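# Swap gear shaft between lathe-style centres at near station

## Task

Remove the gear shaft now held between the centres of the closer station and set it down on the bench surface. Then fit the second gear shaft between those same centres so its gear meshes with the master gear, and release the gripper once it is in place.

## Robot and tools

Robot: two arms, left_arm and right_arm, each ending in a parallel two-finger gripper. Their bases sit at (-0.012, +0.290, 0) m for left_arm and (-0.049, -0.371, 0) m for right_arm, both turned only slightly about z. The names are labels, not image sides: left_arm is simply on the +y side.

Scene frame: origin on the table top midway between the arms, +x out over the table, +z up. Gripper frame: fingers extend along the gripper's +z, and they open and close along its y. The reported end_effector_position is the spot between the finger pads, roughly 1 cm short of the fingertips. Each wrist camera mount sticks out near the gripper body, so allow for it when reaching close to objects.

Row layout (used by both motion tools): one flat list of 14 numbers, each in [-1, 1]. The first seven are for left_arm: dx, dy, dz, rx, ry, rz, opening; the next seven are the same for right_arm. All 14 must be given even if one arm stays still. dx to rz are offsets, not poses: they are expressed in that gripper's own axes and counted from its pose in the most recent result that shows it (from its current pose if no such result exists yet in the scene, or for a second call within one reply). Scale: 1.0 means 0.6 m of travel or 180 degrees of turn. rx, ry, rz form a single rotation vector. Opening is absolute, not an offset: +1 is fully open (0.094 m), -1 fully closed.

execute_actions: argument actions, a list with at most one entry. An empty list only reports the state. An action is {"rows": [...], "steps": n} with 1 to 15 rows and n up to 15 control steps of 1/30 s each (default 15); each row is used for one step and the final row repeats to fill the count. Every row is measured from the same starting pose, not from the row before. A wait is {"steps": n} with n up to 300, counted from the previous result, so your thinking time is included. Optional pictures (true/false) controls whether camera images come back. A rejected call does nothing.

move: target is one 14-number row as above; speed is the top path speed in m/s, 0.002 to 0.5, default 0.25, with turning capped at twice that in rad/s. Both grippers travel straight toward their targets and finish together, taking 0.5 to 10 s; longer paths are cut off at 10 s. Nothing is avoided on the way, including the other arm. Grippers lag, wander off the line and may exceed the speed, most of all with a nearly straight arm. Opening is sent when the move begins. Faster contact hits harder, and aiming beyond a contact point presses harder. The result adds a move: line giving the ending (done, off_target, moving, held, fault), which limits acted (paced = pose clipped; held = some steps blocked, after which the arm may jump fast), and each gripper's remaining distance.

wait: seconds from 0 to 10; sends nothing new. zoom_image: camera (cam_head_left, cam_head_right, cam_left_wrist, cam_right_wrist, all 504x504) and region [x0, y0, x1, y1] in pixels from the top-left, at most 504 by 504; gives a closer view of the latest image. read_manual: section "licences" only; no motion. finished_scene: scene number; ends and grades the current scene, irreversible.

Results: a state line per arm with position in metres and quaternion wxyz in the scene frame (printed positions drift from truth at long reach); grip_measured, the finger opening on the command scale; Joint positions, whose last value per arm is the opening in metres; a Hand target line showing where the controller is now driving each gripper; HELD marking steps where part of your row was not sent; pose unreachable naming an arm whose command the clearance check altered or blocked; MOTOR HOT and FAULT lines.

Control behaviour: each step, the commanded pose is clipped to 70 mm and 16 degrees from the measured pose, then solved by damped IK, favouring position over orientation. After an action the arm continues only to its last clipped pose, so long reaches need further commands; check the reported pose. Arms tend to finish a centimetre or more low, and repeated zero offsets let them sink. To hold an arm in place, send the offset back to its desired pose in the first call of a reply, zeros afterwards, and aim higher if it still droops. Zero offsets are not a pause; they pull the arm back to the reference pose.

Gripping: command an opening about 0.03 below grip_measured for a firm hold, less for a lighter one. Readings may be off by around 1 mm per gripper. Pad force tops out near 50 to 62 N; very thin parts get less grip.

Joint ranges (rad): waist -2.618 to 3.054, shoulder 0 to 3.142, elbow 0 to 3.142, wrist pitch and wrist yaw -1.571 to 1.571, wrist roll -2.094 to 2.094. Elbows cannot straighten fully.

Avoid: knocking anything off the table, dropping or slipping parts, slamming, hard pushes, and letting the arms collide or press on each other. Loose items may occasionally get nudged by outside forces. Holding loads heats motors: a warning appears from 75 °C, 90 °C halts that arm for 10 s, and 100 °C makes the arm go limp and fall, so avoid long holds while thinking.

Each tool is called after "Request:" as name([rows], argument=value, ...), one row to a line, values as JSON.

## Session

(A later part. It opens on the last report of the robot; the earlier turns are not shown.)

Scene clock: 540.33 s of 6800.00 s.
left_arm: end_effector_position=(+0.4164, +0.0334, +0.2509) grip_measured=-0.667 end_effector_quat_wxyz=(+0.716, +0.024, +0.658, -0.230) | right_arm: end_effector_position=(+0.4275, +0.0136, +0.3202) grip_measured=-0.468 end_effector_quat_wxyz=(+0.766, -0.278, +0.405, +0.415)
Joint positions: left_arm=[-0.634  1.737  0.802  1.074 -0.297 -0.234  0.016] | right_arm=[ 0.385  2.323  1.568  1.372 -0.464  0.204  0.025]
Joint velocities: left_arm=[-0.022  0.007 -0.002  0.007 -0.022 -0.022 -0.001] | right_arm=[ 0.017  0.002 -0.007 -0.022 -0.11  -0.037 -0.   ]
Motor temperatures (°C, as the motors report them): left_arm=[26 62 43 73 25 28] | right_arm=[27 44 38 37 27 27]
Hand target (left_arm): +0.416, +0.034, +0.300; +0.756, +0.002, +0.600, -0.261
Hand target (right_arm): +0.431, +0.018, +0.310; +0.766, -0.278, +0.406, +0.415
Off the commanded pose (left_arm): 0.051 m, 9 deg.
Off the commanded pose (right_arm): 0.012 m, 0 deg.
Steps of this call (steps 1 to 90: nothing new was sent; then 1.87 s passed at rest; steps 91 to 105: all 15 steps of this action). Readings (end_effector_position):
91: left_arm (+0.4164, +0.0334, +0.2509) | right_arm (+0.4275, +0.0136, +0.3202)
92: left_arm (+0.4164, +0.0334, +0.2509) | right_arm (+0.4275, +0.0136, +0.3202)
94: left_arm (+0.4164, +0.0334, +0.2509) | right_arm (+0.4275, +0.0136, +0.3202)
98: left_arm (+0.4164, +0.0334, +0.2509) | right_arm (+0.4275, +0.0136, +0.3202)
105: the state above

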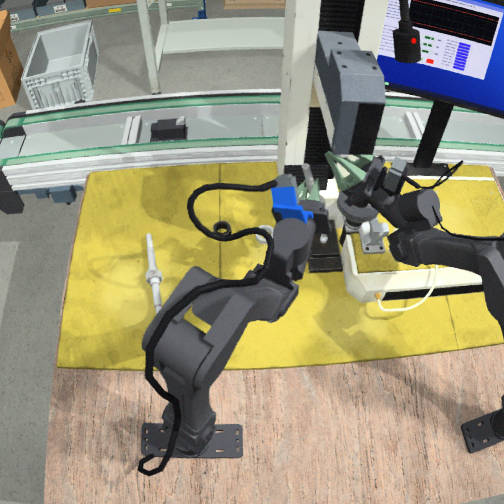

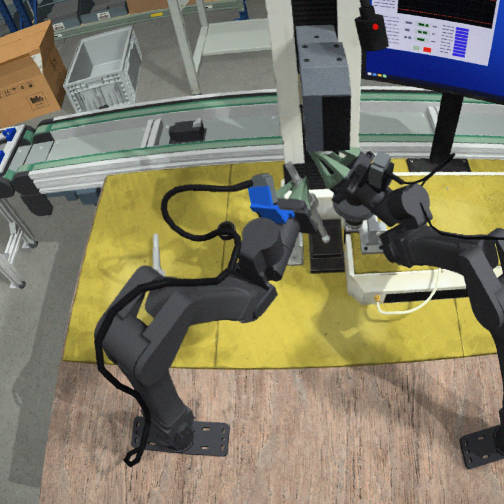

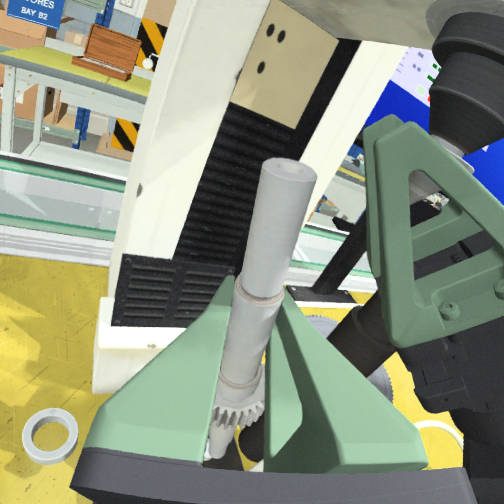

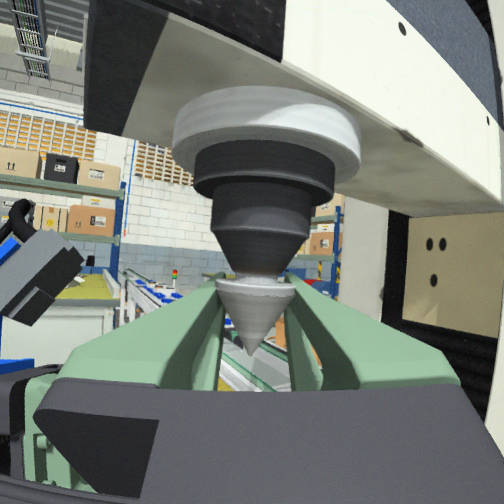

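Request:
execute_actions([
  {"rows":[[-0.06,-0.016,0.022,0.01,-0.046,-0.016,-0.75,0.02,0,0,0,0,0,-0.5]],"steps":15},
])

Request:
zoom_image(camera="cam_head_right", region=[290,200,360,270])

Scene clock: 544.73 s of 6800.00 s.
left_arm: end_effector_position=(+0.4225, +0.0289, +0.2346) grip_measured=-0.667 end_effector_quat_wxyz=(+0.710, +0.026, +0.666, -0.226) | right_arm: end_effector_position=(+0.4275, +0.0136, +0.3202) grip_measured=-0.468 end_effector_quat_wxyz=(+0.766, -0.278, +0.405, +0.415)
Joint positions: left_arm=[-0.634  1.792  0.814  1.096 -0.297 -0.235  0.016] | right_arm=[ 0.385  2.323  1.568  1.372 -0.464  0.204  0.025]
Joint velocities: left_arm=[-0.007 -0.017 -0.002 -0.051 -0.081  0.037 -0.   ] | right_arm=[-0.007 -0.017 -0.002 -0.066  0.037 -0.007 -0.   ]
Motor temperatures (°C, as the motors report them): left_arm=[26 61 44 73 25 28] | right_arm=[27 45 38 37 27 27]
Hand target (left_arm): +0.421, +0.033, +0.288; +0.754, +0.003, +0.603, -0.260
Hand target (right_arm): +0.431, +0.018, +0.310; +0.766, -0.278, +0.406, +0.415
Off the commanded pose (left_arm): 0.055 m, 10 deg.
Off the commanded pose (right_arm): 0.012 m, 0 deg.
Steps of this call (steps 1 to 90: nothing new was sent; then 0.90 s passed at rest; steps 91 to 105: all 15 steps of this action). Readings (end_effector_position):
91: left_arm (+0.4169, +0.0331, +0.2499) | right_arm (+0.4275, +0.0136, +0.3202)
92: left_arm (+0.4180, +0.0323, +0.2493) | right_arm (+0.4275, +0.0136, +0.3202)
94: left_arm (+0.4205, +0.0304, +0.2443) | right_arm (+0.4275, +0.0136, +0.3202)
98: left_arm (+0.4224, +0.0289, +0.2346) | right_arm (+0.4275, +0.0136, +0.3202)
105: the state above

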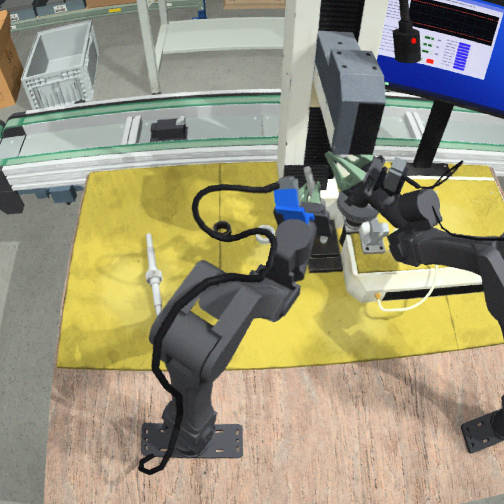

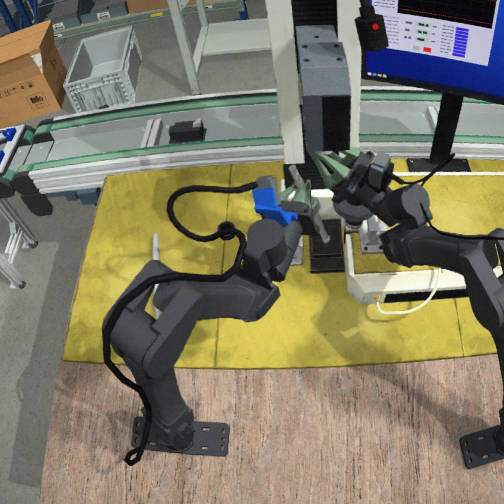

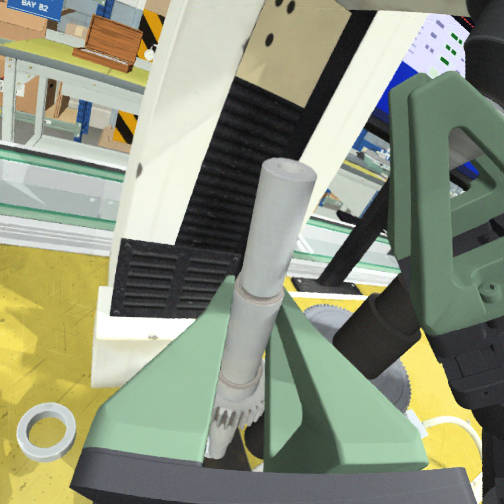

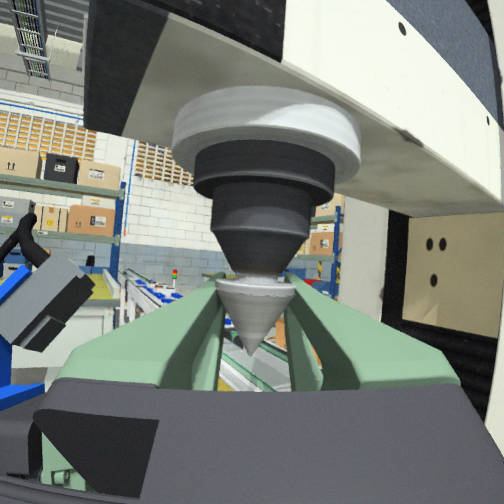

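Region (290, 200, 360, 270) of cam_head_right's 504x504 image, scaled by 7.200, with more detail than that image has.

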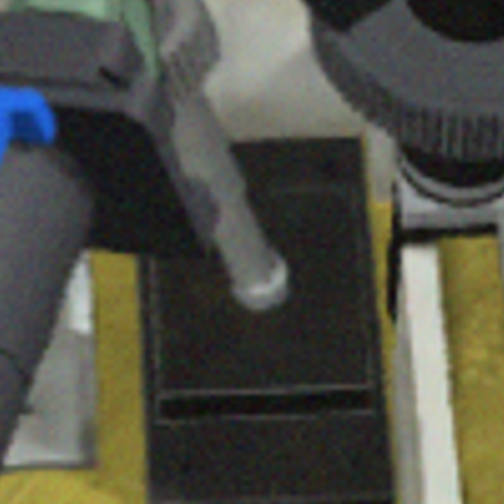

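Request:
execute_actions([
  {"rows":[[-0.115,-0.025,0.0,0.01,-0.052,-0.016,-0.75,0.02,0,0,0,0,0,-0.5],[-0.115,-0.025,0.0,0.01,-0.052,-0.016,-0.75,0.02,0,0,0,0,0,-0.5],[-0.115,-0.025,0.0,0.01,-0.052,-0.016,-0.75,0.02,0,0,0,0,0,-0.5],[-0.115,-0.025,0.0,0.01,-0.052,-0.016,-0.75,0.02,0,0,0,0,0,-0.5],[-0.125,-0.03,0.025,0.01,-0.052,-0.016,-0.75,0.02,0,0,0,0,0,-0.5]],"steps":15},
])

Request:
zoom_image(camera="cam_head_right", region=[290,200,360,270])

Scene clock: 555.43 s of 6800.00 s.
left_arm: end_effector_position=(+0.4280, +0.0250, +0.2675) grip_measured=-0.667 end_effector_quat_wxyz=(+0.723, +0.020, +0.650, -0.234) | right_arm: end_effector_position=(+0.4275, +0.0136, +0.3202) grip_measured=-0.468 end_effector_quat_wxyz=(+0.766, -0.278, +0.405, +0.415)
Joint positions: left_arm=[-0.634  1.76   0.886  1.036 -0.299 -0.235  0.016] | right_arm=[ 0.385  2.323  1.568  1.372 -0.464  0.204  0.025]
Joint velocities: left_arm=[ 0.007 -0.022 -0.002 -0.139 -0.022 -0.022  0.   ] | right_arm=[0.002 0.007 0.002 0.037 0.066 0.022 0.001]
Motor temperatures (°C, as the motors report them): left_arm=[26 61 44 75 25 28] | right_arm=[27 45 38 37 27 27]
Hand target (left_arm): +0.427, +0.030, +0.312; +0.756, +0.002, +0.603, -0.257
Hand target (right_arm): +0.431, +0.018, +0.310; +0.766, -0.278, +0.406, +0.415
Off the commanded pose (left_arm): 0.046 m, 7 deg.
Off the commanded pose (right_arm): 0.012 m, 0 deg.
MOTOR HOT: a motor of the left arm reached 75 °C. Now the hottest motor of the left arm, joint 4 (wrist pitch), reports 75 °C. The controller's stop level is 90 °C. To cool a motor, set the load down, stop pushing, or move to a pose that needs little force.
Steps of this call (steps 1 to 90: nothing new was sent; then 7.20 s passed at rest; steps 91 to 105: all 15 steps of this action). Readings (end_effector_position):
91: left_arm (+0.4222, +0.0291, +0.2355) | right_arm (+0.4275, +0.0136, +0.3202)
92: left_arm (+0.4218, +0.0295, +0.2361) | right_arm (+0.4275, +0.0136, +0.3202)
94: left_arm (+0.4206, +0.0304, +0.2414) | right_arm (+0.4275, +0.0136, +0.3202)
98: left_arm (+0.4253, +0.0271, +0.2574) | right_arm (+0.4275, +0.0136, +0.3202)
105: the state above

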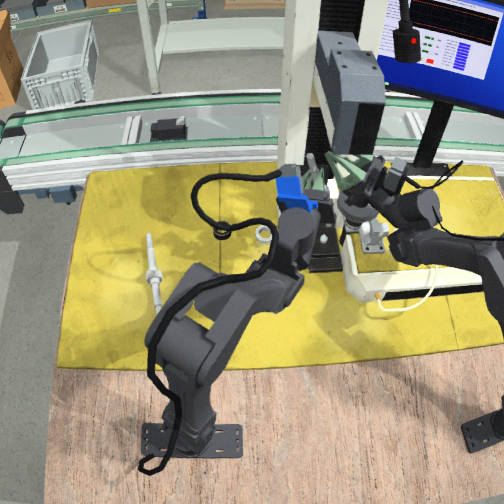

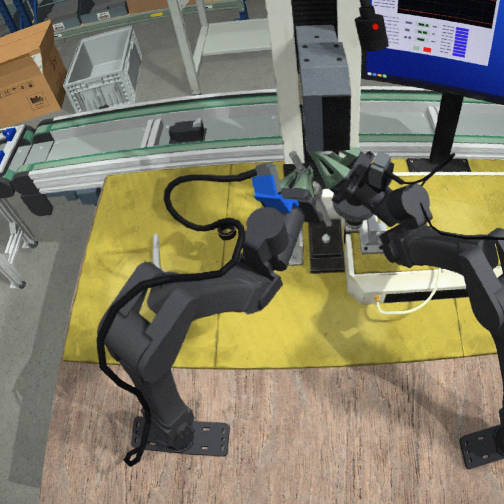

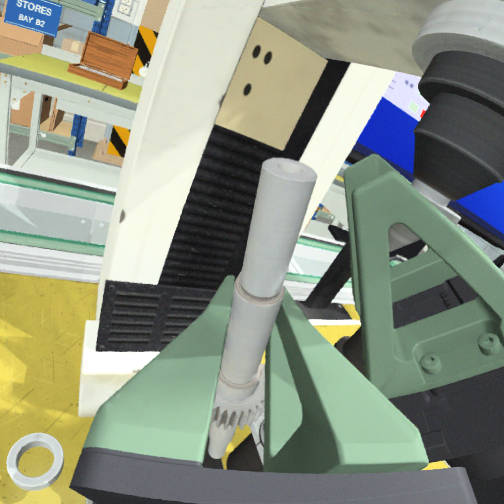

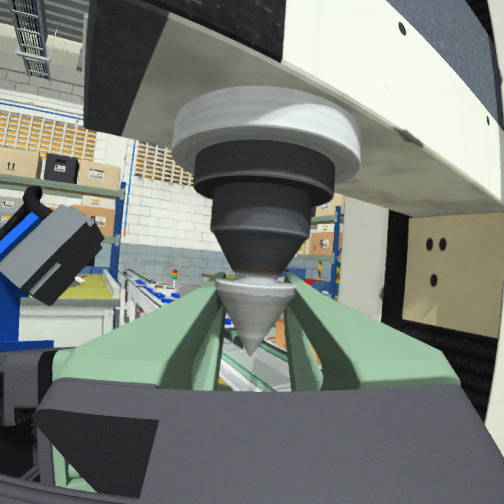

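Region (290, 200, 360, 270) of cam_head_right's 504x504 image, scaled by 7.200, with more detail than that image has.

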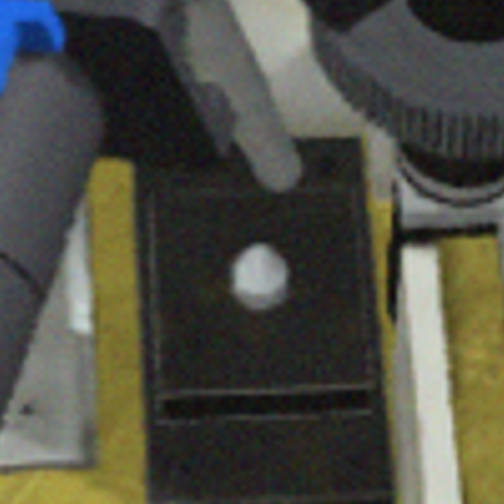

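Request:
execute_actions([
  {"rows":[[-0.07,-0.01,0.005,0.01,-0.035,-0.016,-0.75,0.02,0,0,0,0,0,-0.5],[-0.066,-0.008,0.004,0.01,-0.033,-0.016,-0.75,0.02,0,0,0,0,0,-0.5],[-0.062,-0.006,0.002,0.01,-0.03,-0.016,-0.75,0.02,0,0,0,0,0,-0.5],[-0.057,-0.004,0,0.01,-0.028,-0.016,-0.75,0.02,0,0,0,0,0,-0.5],[-0.052,-0.002,-0.002,0.01,-0.025,-0.016,-0.75,0.02,0,0,0,0,0,-0.5],[-0.047,0,-0.004,0.01,-0.025,-0.016,-0.75,0.02,0,0,0,0,0,-0.5]],"steps":15},
])

Request:
zoom_image(camera="cam_head_right", region=[290,200,360,270])

Scene clock: 564.33 s of 6800.00 s.
left_arm: end_effector_position=(+0.4288, +0.0291, +0.2507) grip_measured=-0.667 end_effector_quat_wxyz=(+0.707, +0.023, +0.667, -0.234) | right_arm: end_effector_position=(+0.4275, +0.0136, +0.3202) grip_measured=-0.468 end_effector_quat_wxyz=(+0.766, -0.278, +0.405, +0.415)
Joint positions: left_arm=[-0.619  1.76   0.86   1.012 -0.276 -0.256  0.016] | right_arm=[ 0.385  2.323  1.568  1.372 -0.464  0.204  0.025]
Joint velocities: left_arm=[ 0.007 -0.012  0.017 -0.051  0.007 -0.095 -0.   ] | right_arm=[-0.007  0.012 -0.007 -0.007  0.066 -0.022 -0.002]
Motor temperatures (°C, as the motors report them): left_arm=[26 61 45 74 25 28] | right_arm=[27 45 38 37 27 27]
Hand target (left_arm): +0.423, +0.035, +0.293; +0.740, +0.007, +0.619, -0.263
Hand target (right_arm): +0.431, +0.018, +0.310; +0.766, -0.278, +0.406, +0.415
Off the commanded pose (left_arm): 0.044 m, 8 deg.
Off the commanded pose (right_arm): 0.012 m, 0 deg.
MOTOR HOT: still on. Now the hottest motor of the left arm, joint 4 (wrist pitch), reports 74 °C; the controller's stop level is 90 °C.
Steps of this call (steps 1 to 90: nothing new was sent; then 5.40 s passed at rest; steps 91 to 105: all 15 steps of this action). Readings (end_effector_position):
91: left_arm (+0.4285, +0.0246, +0.2635) | right_arm (+0.4275, +0.0136, +0.3202)
92: left_arm (+0.4287, +0.0247, +0.2634) | right_arm (+0.4275, +0.0136, +0.3202)
94: left_arm (+0.4296, +0.0255, +0.2628) | right_arm (+0.4275, +0.0136, +0.3202)
98: left_arm (+0.4300, +0.0285, +0.2572) | right_arm (+0.4275, +0.0136, +0.3202)
105: the state above

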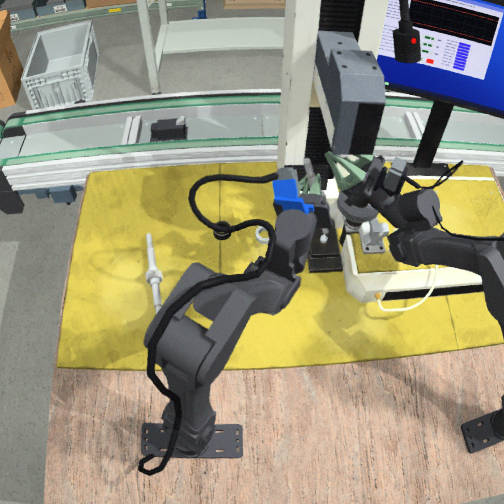

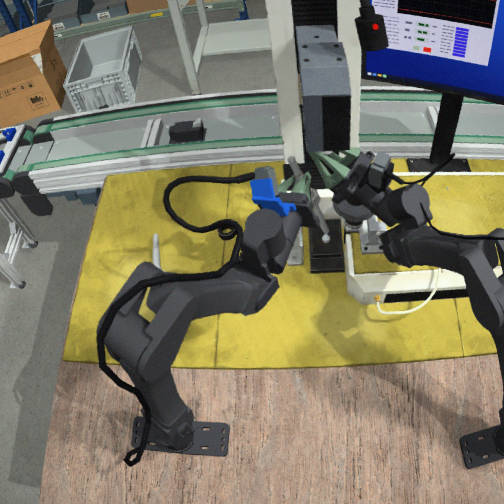

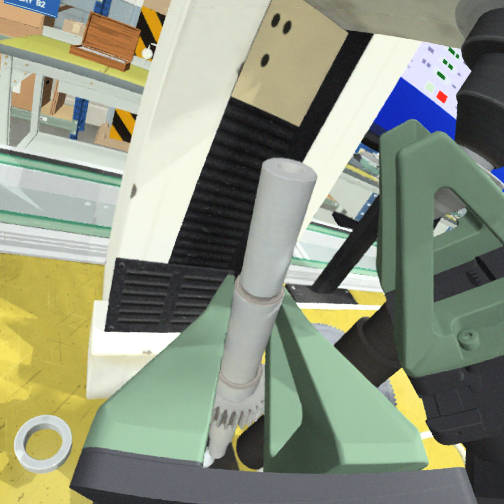

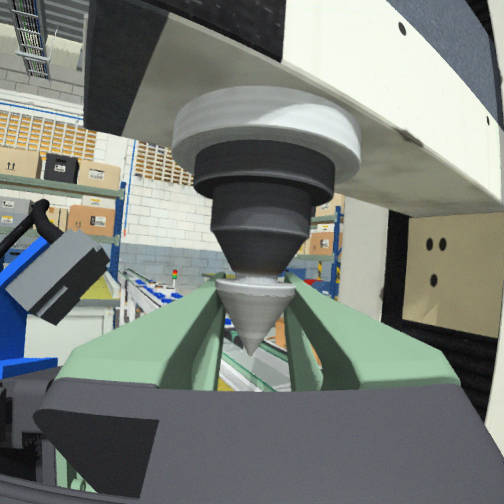

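Region (290, 200, 360, 270) of cam_head_right's 504x504 image, scaled by 7.200, with more detail than that image has.

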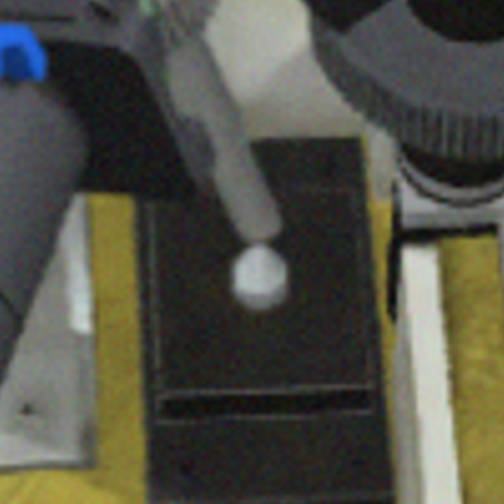

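Good alignment; lower straight.

Request:
execute_actions([
  {"rows":[[-0.066,-0.012,-0.004,0.007,-0.043,-0.014,-0.75,0.02,0,0,0,0,0,-0.5],[-0.062,-0.012,-0.003,0.007,-0.043,-0.014,-0.75,0.02,0,0,0,0,0,-0.5],[-0.058,-0.012,-0.002,0.007,-0.043,-0.014,-0.75,0.02,0,0,0,0,0,-0.5],[-0.054,-0.012,-0.002,0.007,-0.043,-0.014,-0.75,0.02,0,0,0,0,0,-0.5],[-0.05,-0.012,-0.002,0.007,-0.043,-0.014,-0.75,0.02,0,0,0,0,0,-0.5]],"steps":15},
])

Request:
zoom_image(camera="cam_head_right", region=[290,200,360,270])

Scene clock: 571.90 s of 6800.00 s.
left_arm: end_effector_position=(+0.4297, +0.0306, +0.2387) grip_measured=-0.667 end_effector_quat_wxyz=(+0.704, +0.020, +0.672, -0.229) | right_arm: end_effector_position=(+0.4275, +0.0136, +0.3202) grip_measured=-0.468 end_effector_quat_wxyz=(+0.766, -0.278, +0.405, +0.415)
Joint positions: left_arm=[-0.619  1.784  0.845  1.04  -0.286 -0.257  0.016] | right_arm=[ 0.385  2.323  1.568  1.372 -0.464  0.204  0.025]
Joint velocities: left_arm=[-0.002 -0.017  0.007  0.051 -0.051 -0.051 -0.001] | right_arm=[-0.007 -0.017  0.012 -0.11   0.022  0.022 -0.001]
Motor temperatures (°C, as the motors report them): left_arm=[26 62 43 75 25 28] | right_arm=[27 45 38 37 27 27]
Hand target (left_arm): +0.424, +0.033, +0.280; +0.742, +0.000, +0.618, -0.259
Hand target (right_arm): +0.431, +0.018, +0.310; +0.766, -0.278, +0.406, +0.415
Off the commanded pose (left_arm): 0.043 m, 9 deg.
Off the commanded pose (right_arm): 0.012 m, 0 deg.
MOTOR HOT: still on. Now the hottest motor of the left arm, joint 4 (wrist pitch), reports 75 °C; the controller's stop level is 90 °C.
Steps of this call (steps 1 to 90: nothing new was sent; then 4.07 s passed at rest; steps 91 to 105: all 15 steps of this action). Readings (end_effector_position):
91: left_arm (+0.4287, +0.0289, +0.2507) | right_arm (+0.4275, +0.0136, +0.3202)
92: left_arm (+0.4288, +0.0291, +0.2508) | right_arm (+0.4275, +0.0136, +0.3202)
94: left_arm (+0.4289, +0.0296, +0.2508) | right_arm (+0.4275, +0.0136, +0.3202)
98: left_arm (+0.4295, +0.0302, +0.2463) | right_arm (+0.4275, +0.0136, +0.3202)
105: the state above

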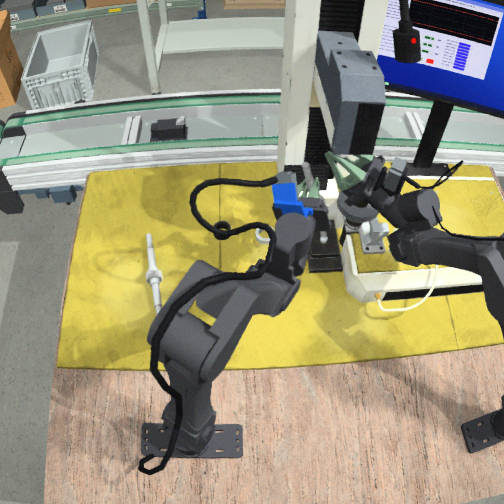

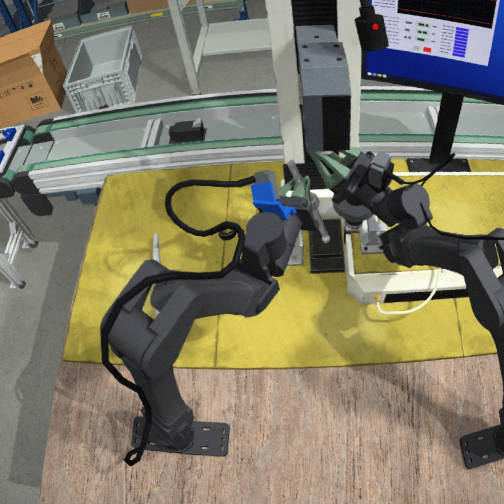

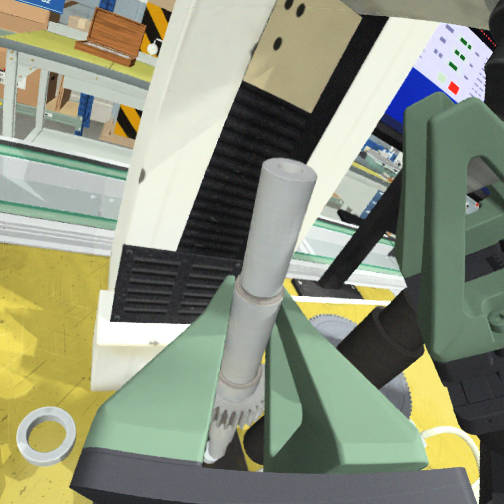

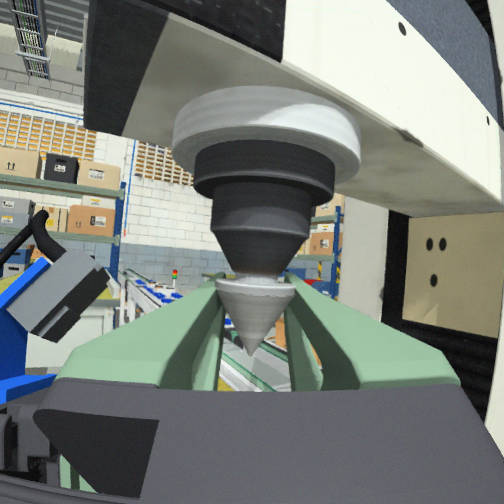

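Region (290, 200, 360, 270) of cam_head_right's 504x504 image, scaled by 7.200, with more detail than that image has.

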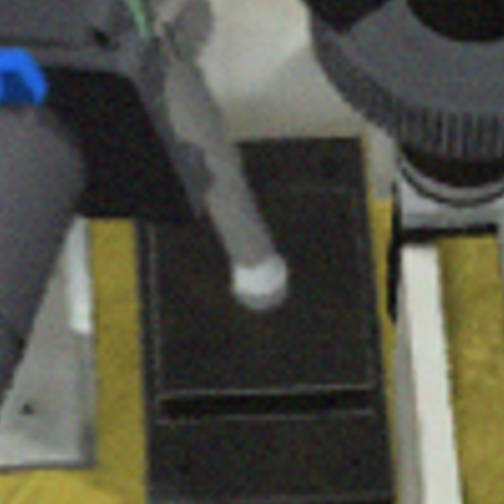

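Request:
execute_actions([
  {"rows":[[-0.035,-0.02,0,0,-0.025,0,-0.75,0.02,0,0,0,0,0,-0.5],[-0.035,-0.02,0,0,-0.025,0,-0.75,0.02,0,0,0,0,0,-0.5],[-0.035,-0.03,0.003,0,-0.025,0.01,-0.75,0.02,0,0,0,0,0,-0.5],[-0.035,-0.03,0.003,0,-0.025,0.01,-0.75,0.02,0,0,0,0,0,-0.5],[-0.035,-0.04,0.006,0,-0.025,0.02,-0.75,0.02,0,0,0,0,0,-0.5],[-0.035,-0.04,0.006,0,-0.025,0.02,-0.75,0.02,0,0,0,0,0,-0.5],[-0.035,-0.05,0.01,0,-0.025,0.03,-0.75,0.02,0,0,0,0,0,-0.5]],"steps":15},
])

Request:
zoom_image(camera="cam_head_right", region=[290,200,360,270])

Scene clock: 580.20 s of 6800.00 s.
left_arm: end_effector_position=(+0.4225, +0.0113, +0.2393) grip_measured=-0.667 end_effector_quat_wxyz=(+0.716, +0.051, +0.671, -0.188) | right_arm: end_effector_position=(+0.4275, +0.0136, +0.3202) grip_measured=-0.468 end_effector_quat_wxyz=(+0.766, -0.278, +0.405, +0.415)
Joint positions: left_arm=[-0.682  1.804  0.876  1.029 -0.36  -0.144  0.016] | right_arm=[ 0.385  2.323  1.568  1.372 -0.464  0.204  0.025]
Joint velocities: left_arm=[-0.017 -0.007 -0.002  0.037  0.037  0.037 -0.   ] | right_arm=[-0.017 -0.007 -0.022 -0.037 -0.022 -0.022 -0.   ]
Motor temperatures (°C, as the motors report them): left_arm=[26 62 43 76 25 28] | right_arm=[27 45 38 37 27 27]
Hand target (left_arm): +0.424, +0.009, +0.267; +0.739, +0.042, +0.643, -0.197
Hand target (right_arm): +0.431, +0.018, +0.310; +0.766, -0.278, +0.406, +0.415
Off the commanded pose (left_arm): 0.029 m, 5 deg.
Off the commanded pose (right_arm): 0.012 m, 0 deg.
MOTOR HOT: still on. Now the hottest motor of the left arm, joint 4 (wrist pitch), reports 76 °C; the controller's stop level is 90 °C.
Steps of this call (steps 1 to 90: nothing new was sent; then 4.80 s passed at rest; steps 91 to 105: all 15 steps of this action). Readings (end_effector_position):
91: left_arm (+0.4294, +0.0307, +0.2396) | right_arm (+0.4275, +0.0136, +0.3202)
92: left_arm (+0.4292, +0.0306, +0.2387) | right_arm (+0.4275, +0.0136, +0.3202)
94: left_arm (+0.4276, +0.0280, +0.2355) | right_arm (+0.4275, +0.0136, +0.3202)
98: left_arm (+0.4239, +0.0189, +0.2382) | right_arm (+0.4275, +0.0136, +0.3202)
105: the state above

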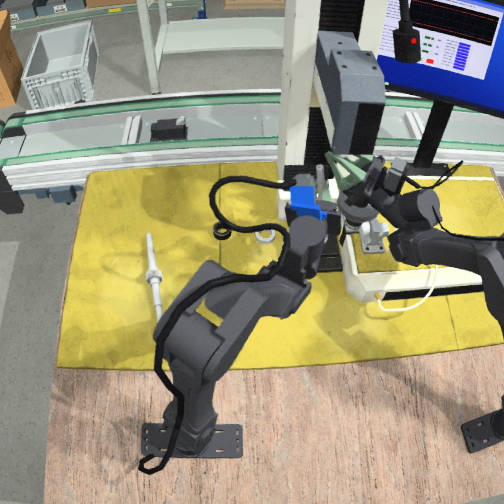

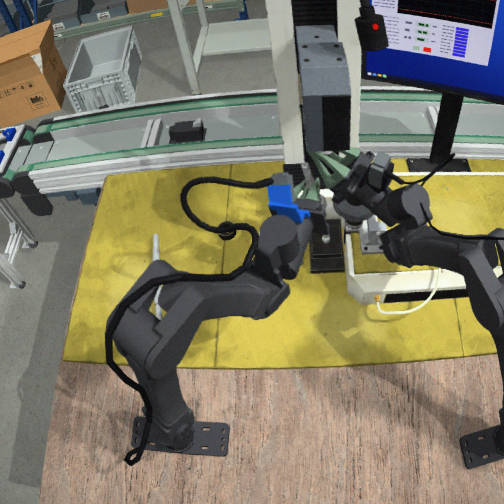

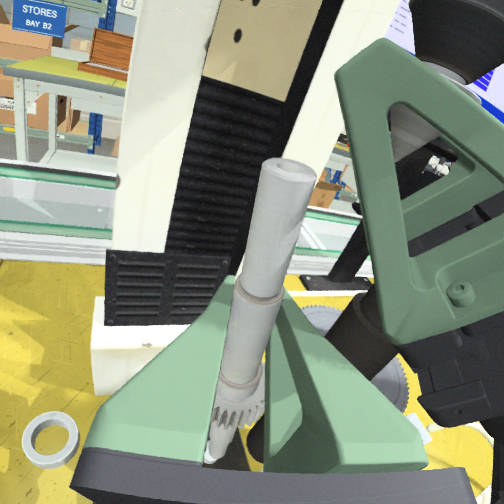

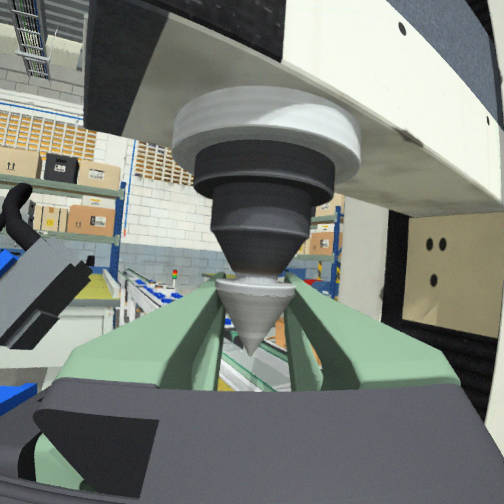

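Region (290, 200, 360, 270) of cam_head_right's 504x504 image, scaled by 7.200, with more detail than that image has.

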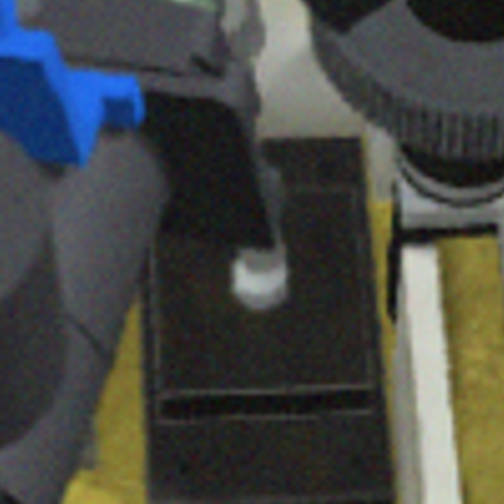

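Request:
move(target=[-0.03,-0.04,0.02,0.035,-0.02,0.045,-0.75,0.02,0,0,0,0,0,-0.5], speed=0.03)

Scene clock: 589.37 s of 6800.00 s.
left_arm: end_effector_position=(+0.4208, -0.0010, +0.2360) grip_measured=-0.667 end_effector_quat_wxyz=(+0.719, +0.106, +0.664, -0.174) | right_arm: end_effector_position=(+0.4275, +0.0136, +0.3202) grip_measured=-0.468 end_effector_quat_wxyz=(+0.766, -0.278, +0.405, +0.415)
Joint positions: left_arm=[-0.682  1.822  0.883  1.038 -0.298 -0.05   0.016] | right_arm=[ 0.385  2.323  1.568  1.372 -0.464  0.202  0.025]
Joint velocities: left_arm=[-0.002 -0.017  0.012  0.022  0.037  0.022  0.   ] | right_arm=[-0.007  0.002  0.007 -0.022  0.007  0.022  0.   ]
Motor temperatures (°C, as the motors report them): left_arm=[26 60 44 73 25 28] | right_arm=[27 46 38 37 27 27]
Hand target (left_arm): +0.423, -0.010, +0.262; +0.744, +0.131, +0.632, -0.174
Hand target (right_arm): +0.431, +0.018, +0.310; +0.766, -0.278, +0.406, +0.415
Off the commanded pose (left_arm): 0.029 m, 6 deg.
Off the commanded pose (right_arm): 0.012 m, 0 deg.
MOTOR HOT: still on. Now the hottest motor of the left arm, joint 4 (wrist pitch), reports 73 °C; the controller's stop level is 90 °C.
After step 90, 2.83 s passed at rest.
move: off_target (left_arm, right_arm)

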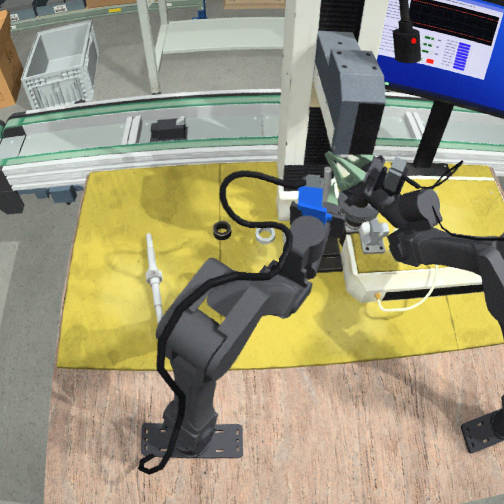

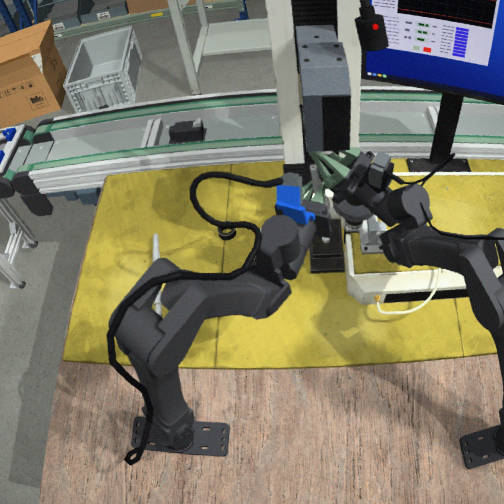

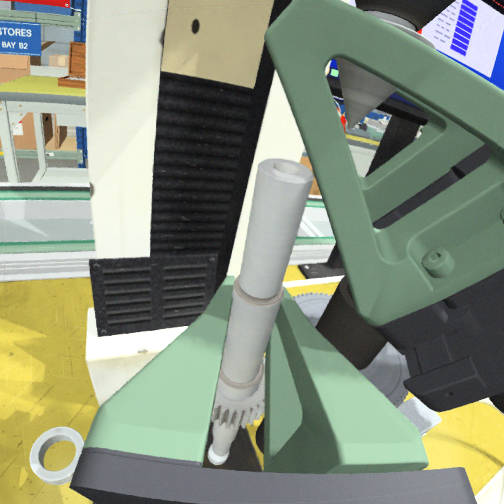

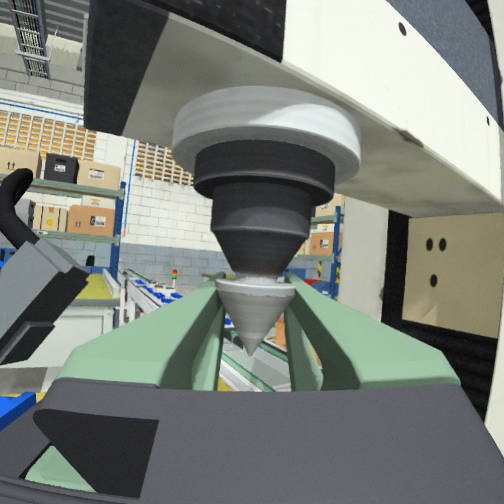

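Request:
move(target=[-0.02,-0.012,0.04,0.04,0.015,0.01,-0.75,0.02,0,0,0,0,0,-0.5], speed=0.03)

Scene clock: 595.83 s of 6800.00 s.
left_arm: end_effector_position=(+0.4347, -0.0140, +0.2359) grip_measured=-0.667 end_effector_quat_wxyz=(+0.687, +0.160, +0.680, -0.200) | right_arm: end_effector_position=(+0.4275, +0.0136, +0.3202) grip_measured=-0.468 end_effector_quat_wxyz=(+0.766, -0.278, +0.405, +0.415)
Joint positions: left_arm=[-0.629  1.822  0.971  0.876 -0.127 -0.05   0.016] | right_arm=[ 0.385  2.323  1.568  1.372 -0.464  0.202  0.025]
Joint velocities: left_arm=[ 0.012 -0.022  0.007  0.037 -0.007 -0.066 -0.001] | right_arm=[-0.007  0.007 -0.002 -0.007 -0.081 -0.095 -0.002]
Motor temperatures (°C, as the motors report them): left_arm=[26 59 44 71 25 28] | right_arm=[27 46 38 37 27 27]
Hand target (left_arm): +0.439, -0.016, +0.250; +0.698, +0.166, +0.667, -0.200
Hand target (right_arm): +0.431, +0.018, +0.310; +0.766, -0.278, +0.405, +0.414
Off the commanded pose (left_arm): 0.016 m, 2 deg.
Off the commanded pose (right_arm): 0.012 m, 0 deg.
MOTOR HOT: cleared. Now the hottest motor of the left arm, joint 4 (wrist pitch), reports 71 °C.
After step 90, 0.93 s passed at rest.
move: off_target (left_arm, right_arm)

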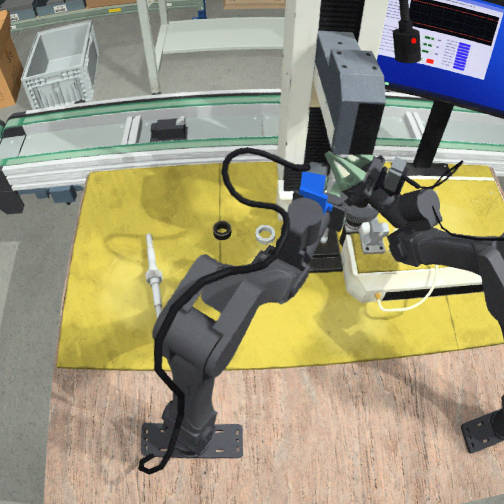

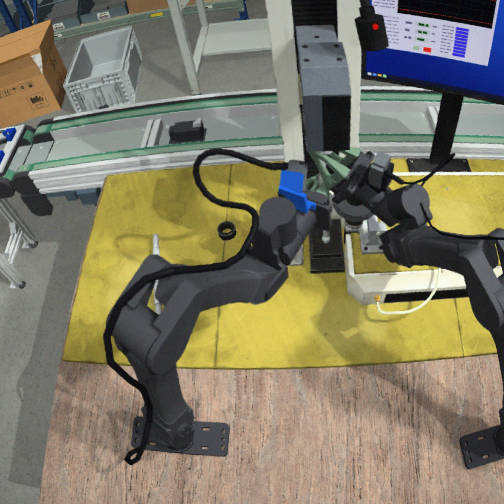

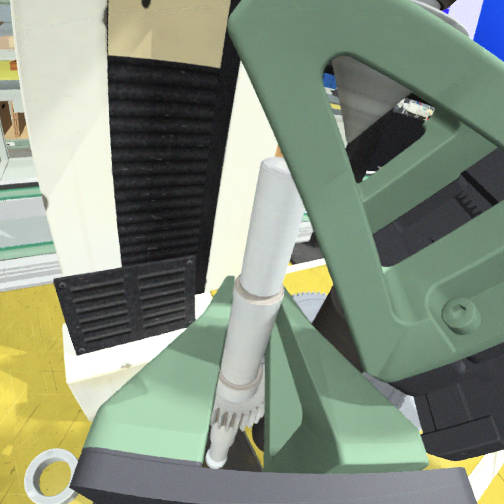

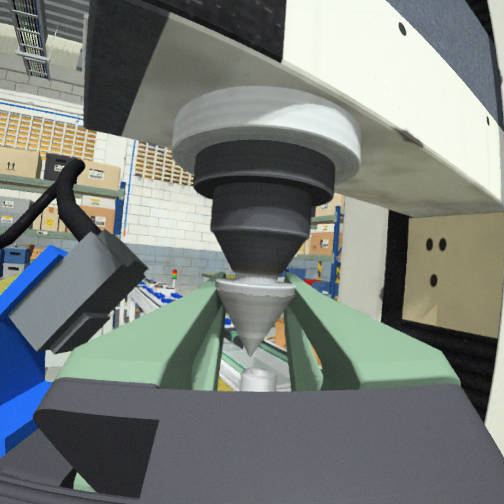

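Request:
move(target=[-0.02,-0.028,0.008,0,-0.01,0.02,-0.75,0.02,0,0,0,0,0,-0.5], speed=0.02)

Scene clock: 602.33 s of 6800.00 s.
left_arm: end_effector_position=(+0.4333, -0.0141, +0.2359) grip_measured=-0.667 end_effector_quat_wxyz=(+0.692, +0.149, +0.682, -0.183) | right_arm: end_effector_position=(+0.4275, +0.0136, +0.3202) grip_measured=-0.468 end_effector_quat_wxyz=(+0.766, -0.278, +0.405, +0.415)
Joint positions: left_arm=[-0.651  1.822  0.971  0.875 -0.19  -0.04   0.016] | right_arm=[ 0.385  2.323  1.568  1.372 -0.464  0.202  0.025]
Joint velocities: left_arm=[ 0.002  0.002 -0.002  0.007 -0.066  0.007 -0.001] | right_arm=[ 0.002  0.012 -0.012  0.037 -0.007  0.037 -0.   ]
Motor temperatures (°C, as the motors report them): left_arm=[26 59 44 69 25 28] | right_arm=[27 46 38 37 27 27]
Hand target (left_arm): +0.430, -0.030, +0.249; +0.704, +0.177, +0.664, -0.182
Hand target (right_arm): +0.431, +0.018, +0.310; +0.766, -0.278, +0.405, +0.414
Off the commanded pose (left_arm): 0.021 m, 4 deg.
Off the commanded pose (right_arm): 0.012 m, 0 deg.
After step 90, 1.50 s passed at rest.
move: off_target (left_arm, right_arm)

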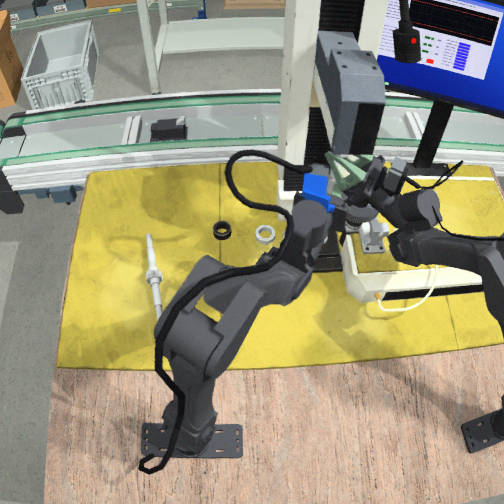

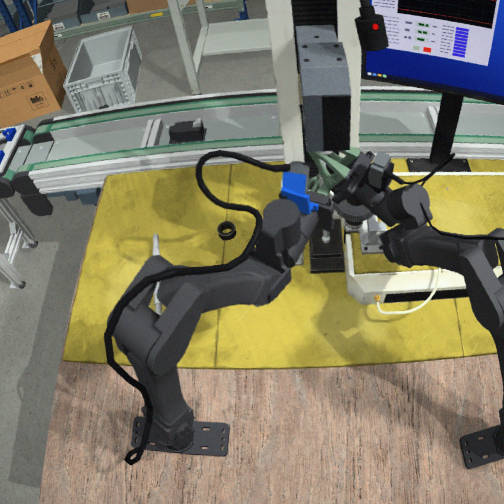

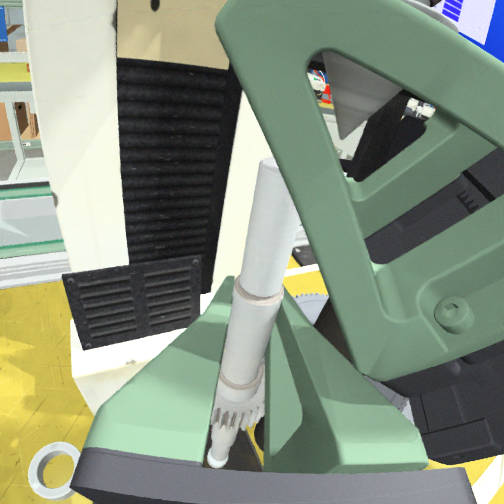

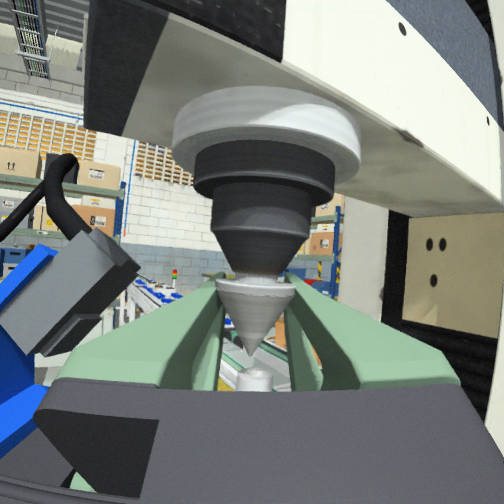

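Request:
move(target=[-0.02,-0.02,0.0,0.06,-0.01,0.04,-0.75,0.02,0,0,0,0,0,-0.5], speed=0.02)

Scene clock: 611.93 s of 6800.00 s.
left_arm: end_effector_position=(+0.4325, -0.0188, +0.2360) grip_measured=-0.667 end_effector_quat_wxyz=(+0.681, +0.211, +0.666, -0.222) | right_arm: end_effector_position=(+0.4274, +0.0136, +0.3205) grip_measured=-0.468 end_effector_quat_wxyz=(+0.766, -0.278, +0.405, +0.414)
Joint positions: left_arm=[-0.59   1.822  0.971  0.875  0.02  -0.008  0.016] | right_arm=[ 0.385  2.322  1.568  1.372 -0.465  0.201  0.025]
Joint velocities: left_arm=[-0.007 -0.012  0.007  0.022 -0.022 -0.007 -0.   ] | right_arm=[-0.007  0.002  0.002  0.007  0.022 -0.081 -0.   ]
Motor temperatures (°C, as the motors report them): left_arm=[26 59 44 68 25 28] | right_arm=[27 47 38 37 27 27]
Hand target (left_arm): +0.428, -0.024, +0.248; +0.695, +0.251, +0.641, -0.205
Hand target (right_arm): +0.431, +0.018, +0.310; +0.766, -0.278, +0.405, +0.414
Off the commanded pose (left_arm): 0.014 m, 6 deg.
Off the commanded pose (right_arm): 0.012 m, 0 deg.
After step 90, 0.67 s passed at rest.
move: off_target (left_arm, right_arm)

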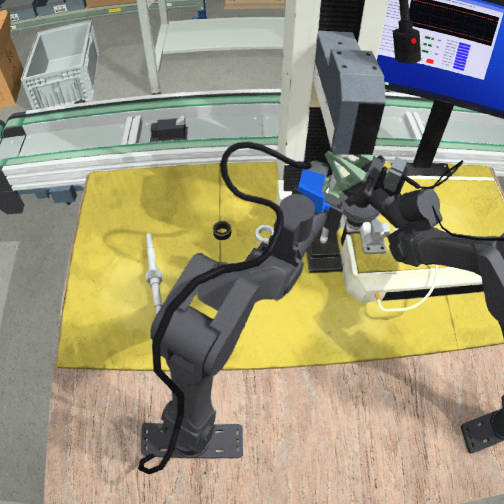

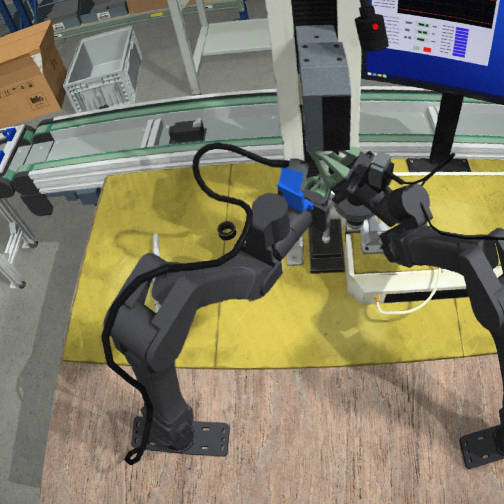

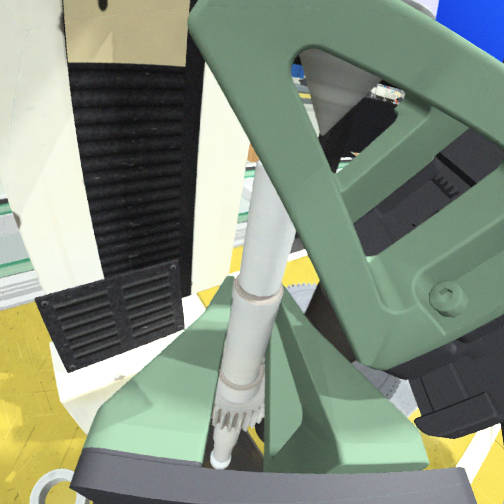

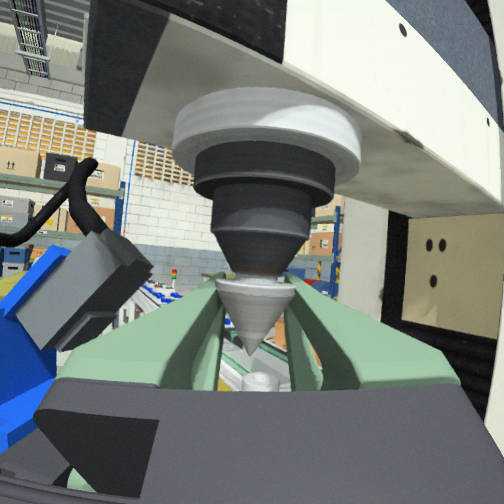

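Request:
move(target=[-0.02,-0.025,-0.018,0,-0.02,0.03,-0.75,0.02,0,0,0,0,0,-0.5], speed=0.02)

Scene clock: 619.43 s of 6800.00 s.
left_arm: end_effector_position=(+0.4258, -0.0167, +0.2361) grip_measured=-0.667 end_effector_quat_wxyz=(+0.695, +0.200, +0.658, -0.210) | right_arm: end_effector_position=(+0.4274, +0.0137, +0.3205) grip_measured=-0.468 end_effector_quat_wxyz=(+0.766, -0.278, +0.405, +0.414)
Joint positions: left_arm=[-0.613  1.818  0.931  0.94  -0.038  0.003  0.016] | right_arm=[ 0.385  2.322  1.568  1.37  -0.465  0.201  0.025]
Joint velocities: left_arm=[-0.022 -0.012  0.002 -0.081 -0.037 -0.007  0.   ] | right_arm=[-0.022  0.007 -0.002 -0.007  0.051 -0.022 -0.001]
Motor temperatures (°C, as the motors report them): left_arm=[26 60 43 67 25 28] | right_arm=[27 47 38 37 27 27]
Hand target (left_arm): +0.415, -0.024, +0.248; +0.710, +0.234, +0.634, -0.197
Hand target (right_arm): +0.431, +0.018, +0.310; +0.766, -0.278, +0.405, +0.414
Off the commanded pose (left_arm): 0.018 m, 6 deg.
Off the commanded pose (right_arm): 0.012 m, 0 deg.
After step 90, 1.43 s passed at rest.
move: off_target (left_arm, right_arm)

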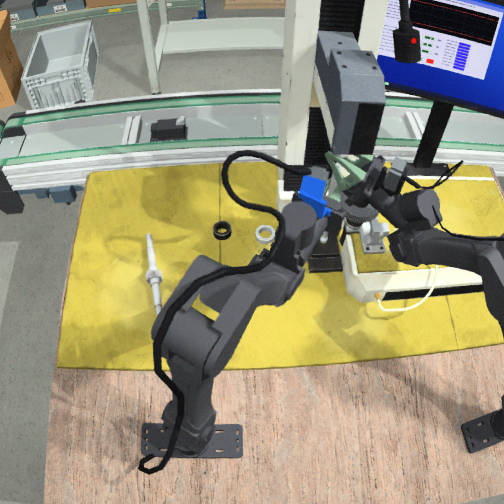

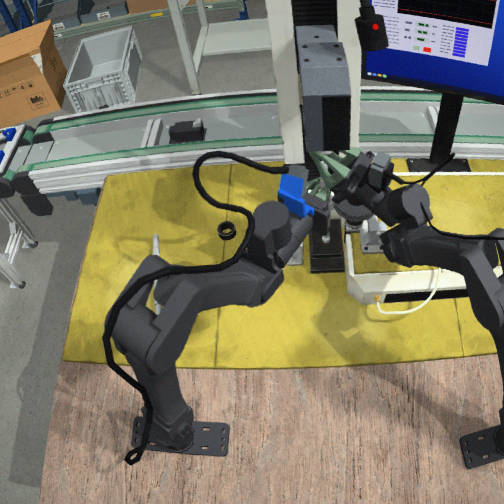

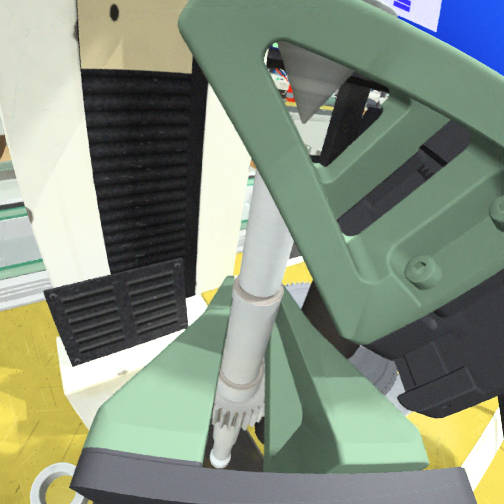

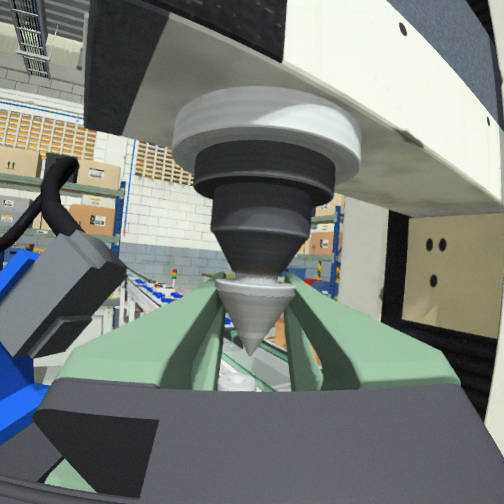

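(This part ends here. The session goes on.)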